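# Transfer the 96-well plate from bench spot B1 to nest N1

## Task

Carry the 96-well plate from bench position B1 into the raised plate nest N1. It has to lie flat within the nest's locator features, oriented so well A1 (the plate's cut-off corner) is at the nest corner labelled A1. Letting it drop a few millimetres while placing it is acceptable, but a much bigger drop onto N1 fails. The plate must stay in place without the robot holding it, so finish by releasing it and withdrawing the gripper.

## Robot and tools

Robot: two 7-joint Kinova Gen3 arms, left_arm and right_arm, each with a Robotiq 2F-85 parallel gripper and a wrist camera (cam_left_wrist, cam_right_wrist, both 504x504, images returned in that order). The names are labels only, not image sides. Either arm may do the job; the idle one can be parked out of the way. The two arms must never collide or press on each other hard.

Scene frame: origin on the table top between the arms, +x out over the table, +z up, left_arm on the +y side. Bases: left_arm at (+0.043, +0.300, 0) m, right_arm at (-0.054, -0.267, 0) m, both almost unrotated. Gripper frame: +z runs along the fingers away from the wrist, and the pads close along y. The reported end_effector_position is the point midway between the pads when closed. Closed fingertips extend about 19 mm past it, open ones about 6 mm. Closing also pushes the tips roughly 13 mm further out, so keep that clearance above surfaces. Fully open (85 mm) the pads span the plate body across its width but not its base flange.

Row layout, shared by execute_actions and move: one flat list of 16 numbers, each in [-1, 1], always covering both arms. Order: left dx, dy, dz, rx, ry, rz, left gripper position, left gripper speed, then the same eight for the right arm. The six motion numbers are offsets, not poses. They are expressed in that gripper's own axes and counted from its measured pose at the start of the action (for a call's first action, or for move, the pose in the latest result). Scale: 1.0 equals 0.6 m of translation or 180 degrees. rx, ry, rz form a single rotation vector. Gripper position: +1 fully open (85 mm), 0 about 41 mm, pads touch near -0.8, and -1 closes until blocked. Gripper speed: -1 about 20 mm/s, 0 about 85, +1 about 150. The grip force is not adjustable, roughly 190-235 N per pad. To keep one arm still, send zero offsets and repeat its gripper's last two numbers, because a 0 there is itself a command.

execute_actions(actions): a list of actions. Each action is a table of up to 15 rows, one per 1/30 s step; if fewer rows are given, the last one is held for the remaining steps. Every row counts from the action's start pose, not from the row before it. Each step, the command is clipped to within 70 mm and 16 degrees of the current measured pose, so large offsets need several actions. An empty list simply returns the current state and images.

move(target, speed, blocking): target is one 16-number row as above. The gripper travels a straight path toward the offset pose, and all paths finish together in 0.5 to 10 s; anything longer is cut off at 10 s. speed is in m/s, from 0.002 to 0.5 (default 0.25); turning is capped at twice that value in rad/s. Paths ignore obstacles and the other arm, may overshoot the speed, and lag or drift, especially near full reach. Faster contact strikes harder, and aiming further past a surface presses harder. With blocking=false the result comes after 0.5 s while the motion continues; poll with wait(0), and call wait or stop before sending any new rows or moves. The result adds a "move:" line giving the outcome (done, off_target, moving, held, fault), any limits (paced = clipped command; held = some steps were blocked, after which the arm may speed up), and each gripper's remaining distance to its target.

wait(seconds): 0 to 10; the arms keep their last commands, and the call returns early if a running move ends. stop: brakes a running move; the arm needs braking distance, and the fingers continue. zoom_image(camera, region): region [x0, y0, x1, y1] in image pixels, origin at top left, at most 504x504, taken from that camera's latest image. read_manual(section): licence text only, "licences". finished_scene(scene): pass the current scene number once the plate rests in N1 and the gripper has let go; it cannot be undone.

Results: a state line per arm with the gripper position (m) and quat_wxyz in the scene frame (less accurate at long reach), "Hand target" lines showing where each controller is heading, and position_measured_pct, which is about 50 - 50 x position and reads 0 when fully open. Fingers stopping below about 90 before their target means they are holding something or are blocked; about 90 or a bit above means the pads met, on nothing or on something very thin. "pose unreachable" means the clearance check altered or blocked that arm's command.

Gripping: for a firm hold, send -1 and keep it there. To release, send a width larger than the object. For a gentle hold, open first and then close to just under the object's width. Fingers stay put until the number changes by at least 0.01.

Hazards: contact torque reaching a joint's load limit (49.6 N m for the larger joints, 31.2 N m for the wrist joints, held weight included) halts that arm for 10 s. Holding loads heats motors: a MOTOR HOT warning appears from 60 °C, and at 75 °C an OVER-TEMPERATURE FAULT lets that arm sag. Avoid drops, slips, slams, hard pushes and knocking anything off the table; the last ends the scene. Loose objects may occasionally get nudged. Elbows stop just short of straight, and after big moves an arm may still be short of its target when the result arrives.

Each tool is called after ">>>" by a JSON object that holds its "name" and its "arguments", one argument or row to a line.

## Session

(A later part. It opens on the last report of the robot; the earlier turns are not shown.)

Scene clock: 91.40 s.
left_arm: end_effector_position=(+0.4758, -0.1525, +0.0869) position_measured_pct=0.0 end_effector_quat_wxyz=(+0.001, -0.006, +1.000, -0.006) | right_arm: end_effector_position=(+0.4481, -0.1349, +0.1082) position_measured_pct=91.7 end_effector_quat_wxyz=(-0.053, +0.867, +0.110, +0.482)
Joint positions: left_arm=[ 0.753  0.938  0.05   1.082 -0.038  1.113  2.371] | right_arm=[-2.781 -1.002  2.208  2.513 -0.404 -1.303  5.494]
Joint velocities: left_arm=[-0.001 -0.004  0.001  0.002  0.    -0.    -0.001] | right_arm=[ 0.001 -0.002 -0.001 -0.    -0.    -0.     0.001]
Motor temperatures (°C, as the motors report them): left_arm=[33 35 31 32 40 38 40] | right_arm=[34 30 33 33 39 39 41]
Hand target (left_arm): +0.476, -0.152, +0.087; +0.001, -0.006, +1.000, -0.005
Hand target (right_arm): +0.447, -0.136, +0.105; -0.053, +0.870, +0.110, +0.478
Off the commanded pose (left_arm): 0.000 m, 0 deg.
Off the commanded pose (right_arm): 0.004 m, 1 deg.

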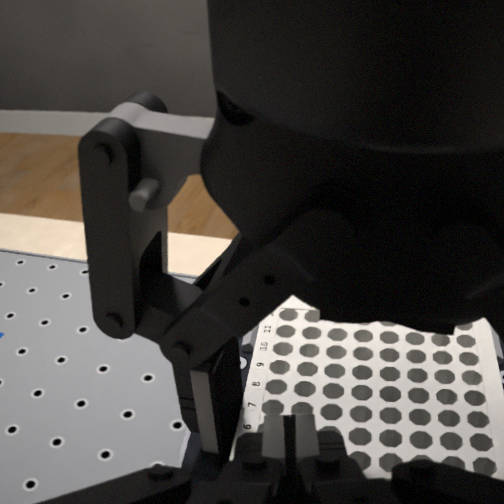

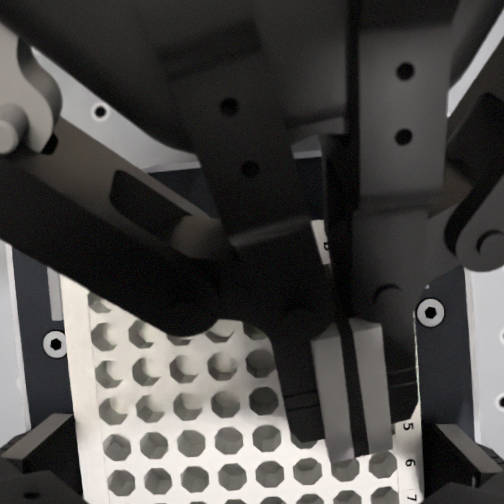

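>>> {"name": "execute_actions", "arguments": {
  "actions": [
    [[-0.001,0,-0.002,0,0,-0.004,1,1, -0.004,0,0.0015,0,-0.002,0,-1,1],[-0.002,0,-0.004,0,0,-0.008,1,1, -0.004,0,0.0015,0,-0.002,0,-1,1],[-0.003,0,-0.006,0,0,-0.012,1,1, -0.004,0,0.0015,0,-0.002,0,-1,1],[-0.004,0,-0.009,0,0,-0.016,1,1, -0.004,0,0.0015,0,-0.002,0,-1,1],[-0.005,0,-0.012,0,0,-0.02,1,1, -0.004,0,0.0015,0,-0.002,0,-1,1],[-0.006,0,-0.015,0,0,-0.02,1,1, -0.004,0,0.0015,0,-0.002,0,-1,1],[-0.007,0,-0.018,0,0,-0.02,1,1, -0.004,0,0.0015,0,-0.002,0,-1,1],[-0.008,0,-0.021,0,0,-0.02,1,1, -0.004,0,0.0015,0,-0.002,0,-1,1],[-0.009,0,-0.024,0,0,-0.02,1,1, -0.004,0,0.0015,0,-0.002,0,-1,1],[-0.01,0,-0.027,0,0,-0.02,1,1, -0.004,0,0.0015,0,-0.002,0,-1,1],[-0.01,0,-0.03,0,0,-0.02,1,1, -0.004,0,0.0015,0,-0.002,0,-1,1]]
  ]
}}

Scene clock: 92.93 s.
left_arm: end_effector_position=(+0.4818, -0.1523, +0.1050) position_measured_pct=0.0 end_effector_quat_wxyz=(+0.001, -0.037, +0.999, -0.006) | right_arm: end_effector_position=(+0.4484, -0.1348, +0.1084) position_measured_pct=91.7 end_effector_quat_wxyz=(-0.053, +0.867, +0.111, +0.482)
Joint positions: left_arm=[ 0.752  0.927  0.037  1.041 -0.026  1.164  2.42 ] | right_arm=[-2.781 -1.001  2.209  2.512 -0.405 -1.302  5.495]
Joint velocities: left_arm=[-0.     0.001  0.    -0.001  0.     0.003 -0.   ] | right_arm=[ 0.001  0.001 -0.001  0.001 -0.001  0.     0.001]
Motor temperatures (°C, as the motors report them): left_arm=[33 35 31 32 40 38 40] | right_arm=[34 30 33 33 39 39 41]
Hand target (left_arm): +0.482, -0.152, +0.105; +0.001, -0.037, +0.999, -0.006
Hand target (right_arm): +0.448, -0.135, +0.106; -0.053, +0.869, +0.111, +0.480
Off the commanded pose (left_arm): 0.000 m, 0 deg.
Off the commanded pose (right_arm): 0.003 m, 0 deg.

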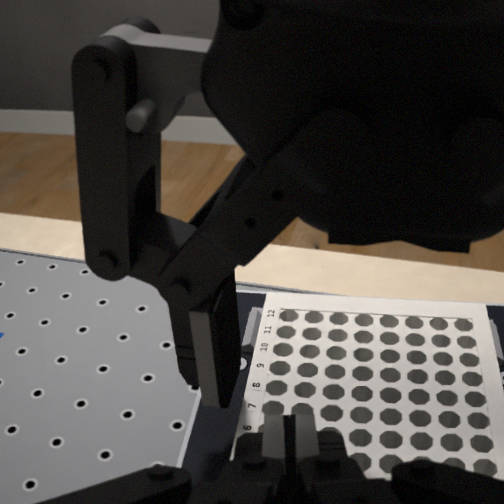

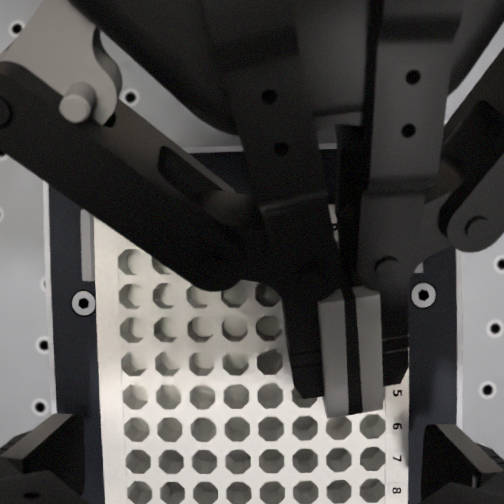

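>>> {"name": "move", "arguments": {
  "target": [-0.07,0,-0.2,0,0,0,1,1, 0.0057,0,-0.0035,0,0,0,-1,1],
  "speed": 0.15
}}

Scene clock: 95.27 s.
left_arm: end_effector_position=(+0.5233, -0.1477, +0.2256) position_measured_pct=0.0 end_effector_quat_wxyz=(+0.002, -0.037, +0.999, -0.006) | right_arm: end_effector_position=(+0.4484, -0.1347, +0.1124) position_measured_pct=91.7 end_effector_quat_wxyz=(-0.053, +0.867, +0.111, +0.482)
Joint positions: left_arm=[ 0.705  0.935  0.05   0.632 -0.034  1.565  2.37 ] | right_arm=[-2.778 -0.986  2.202  2.513 -0.415 -1.289  5.495]
Joint velocities: left_arm=[-0.     0.009 -0.    -0.004 -0.     0.001  0.   ] | right_arm=[ 0.001  0.     0.    -0.001 -0.    -0.001 -0.   ]
Motor temperatures (°C, as the motors report them): left_arm=[33 36 31 32 40 38 40] | right_arm=[34 30 33 33 39 39 41]
Hand target (left_arm): +0.523, -0.148, +0.225; +0.001, -0.037, +0.999, -0.006
Hand target (right_arm): +0.448, -0.135, +0.112; -0.053, +0.867, +0.111, +0.482
Off the commanded pose (left_arm): 0.001 m, 0 deg.
Off the commanded pose (right_arm): 0.000 m, 0 deg.
move: done

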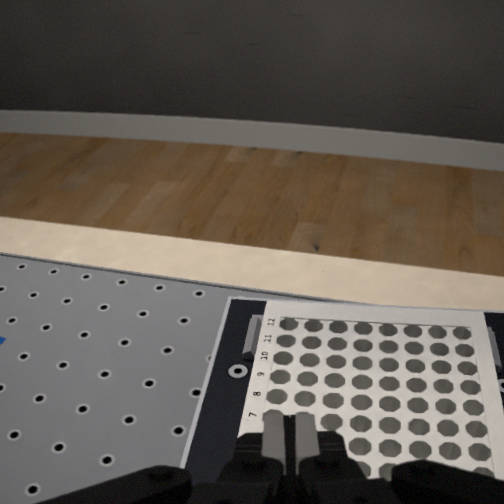

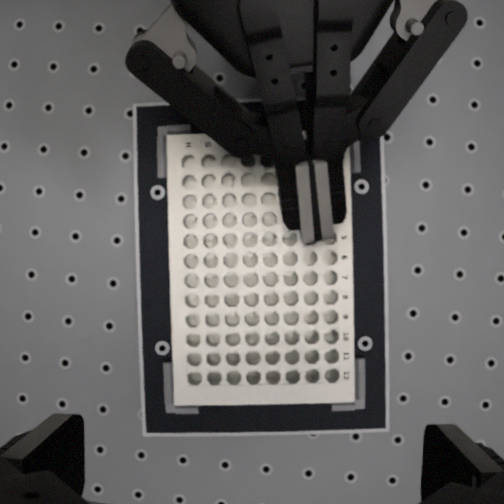

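>>> {"name": "move", "arguments": {
  "target": [0,0,0,0,0,0,1,1, 0.044,0.171,-0.192,0,-0.08,0,-1,1],
  "speed": 0.15
}}

>>> {"name": "zoom_image", "arguments": {
  "camera": "cam_right_wrist",
  "region": [120, 90, 400, 270]
}}

>>> {"name": "zoom_image", "arguments": {
  "camera": "cam_right_wrist",
  "region": [120, 270, 400, 450]
}}

Scene clock: 98.07 s.
left_arm: end_effector_position=(+0.5233, -0.1477, +0.2256) position_measured_pct=0.0 end_effector_quat_wxyz=(+0.002, -0.037, +0.999, -0.006) | right_arm: end_effector_position=(+0.3922, -0.2540, +0.1970) position_measured_pct=91.7 end_effector_quat_wxyz=(-0.037, +0.921, +0.119, +0.369)
Joint positions: left_arm=[ 0.705  0.935  0.05   0.632 -0.034  1.565  2.37 ] | right_arm=[-2.087 -0.333  1.997  2.449 -0.512 -0.231  5.562]
Joint velocities: left_arm=[-0.     0.    -0.001  0.     0.    -0.     0.   ] | right_arm=[ 0.004  0.002  0.001  0.     0.001  0.    -0.   ]
Motor temperatures (°C, as the motors report them): left_arm=[33 36 31 32 40 38 40] | right_arm=[34 30 33 33 39 39 41]
Hand target (left_arm): +0.523, -0.148, +0.226; +0.002, -0.037, +0.999, -0.006
Hand target (right_arm): +0.392, -0.254, +0.197; -0.037, +0.921, +0.118, +0.369
Off the commanded pose (left_arm): 0.000 m, 0 deg.
Off the commanded pose (right_arm): 0.001 m, 0 deg.
move: done

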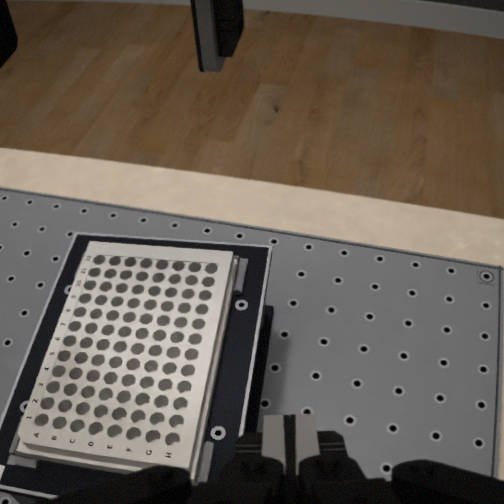

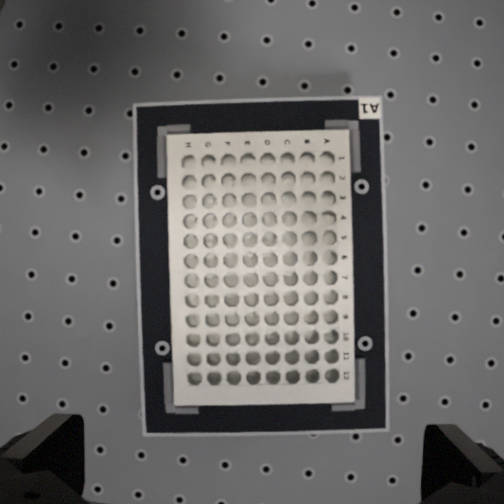

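Region (120, 90, 400, 270) of cam_right_wrist's 504x504 image, scaled by 1.800; it fills the top 324 rows of this view, and the rest is white.

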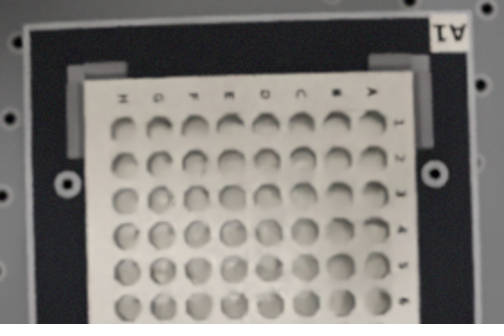

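Region (120, 270, 400, 450) of cam_right_wrist's 504x504 image, scaled by 1.800; it fills the top 324 rows of this view, and the rest is white.

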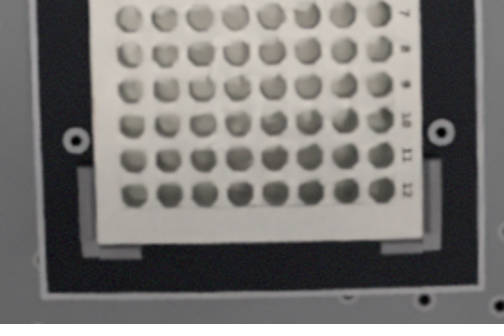

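>>> {"name": "move", "arguments": {
  "target": [0.1,0.35,0,0,0,0,1,1, 0.05,0.12,-0.05,0,0,0,-1,1],
  "speed": 0.3
}}

>>> {"name": "finished_scene", "arguments": {
  "scene": 1
}}

Scene clock: 100.33 s.
left_arm: end_effector_position=(+0.4476, +0.0569, +0.2231) position_measured_pct=0.0 end_effector_quat_wxyz=(+0.002, -0.037, +0.999, -0.006) | right_arm: end_effector_position=(+0.4104, -0.3235, +0.2399) position_measured_pct=91.7 end_effector_quat_wxyz=(-0.036, +0.922, +0.119, +0.368)
Joint positions: left_arm=[0.487 0.448 0.009 1.548 0.005 1.137 2.128] | right_arm=[-1.731 -0.306  1.87   2.279 -0.407  0.084  5.619]
Joint velocities: left_arm=[-0.001 -0.005 -0.002  0.     0.001  0.001 -0.001] | right_arm=[ 0.002 -0.001  0.    -0.    -0.     0.     0.   ]
Motor temperatures (°C, as the motors report them): left_arm=[33 36 31 32 40 38 40] | right_arm=[34 30 33 33 39 39 41]
Hand target (left_arm): +0.448, +0.057, +0.223; +0.002, -0.037, +0.999, -0.006
Hand target (right_arm): +0.410, -0.324, +0.240; -0.036, +0.922, +0.119, +0.368
Off the commanded pose (left_arm): 0.000 m, 0 deg.
Off the commanded pose (right_arm): 0.001 m, 0 deg.
move: done

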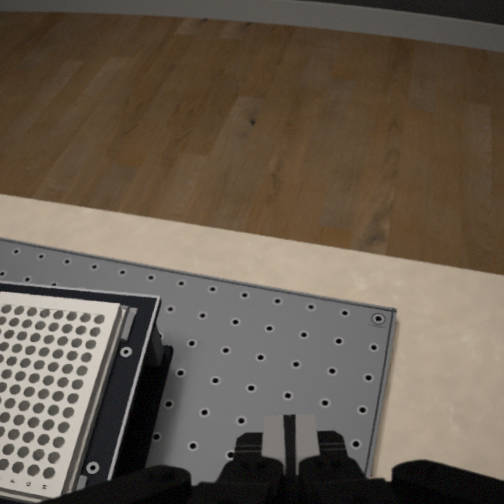

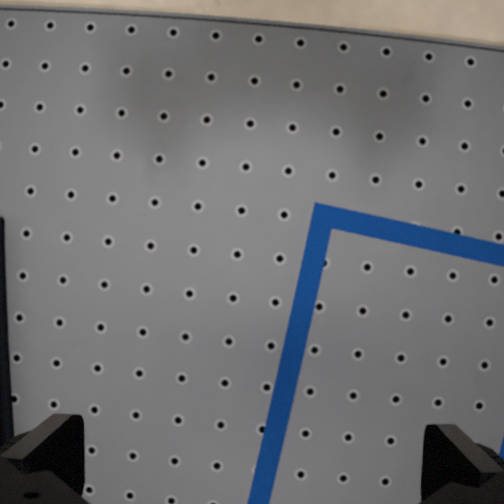

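The scene is finished: the task was done.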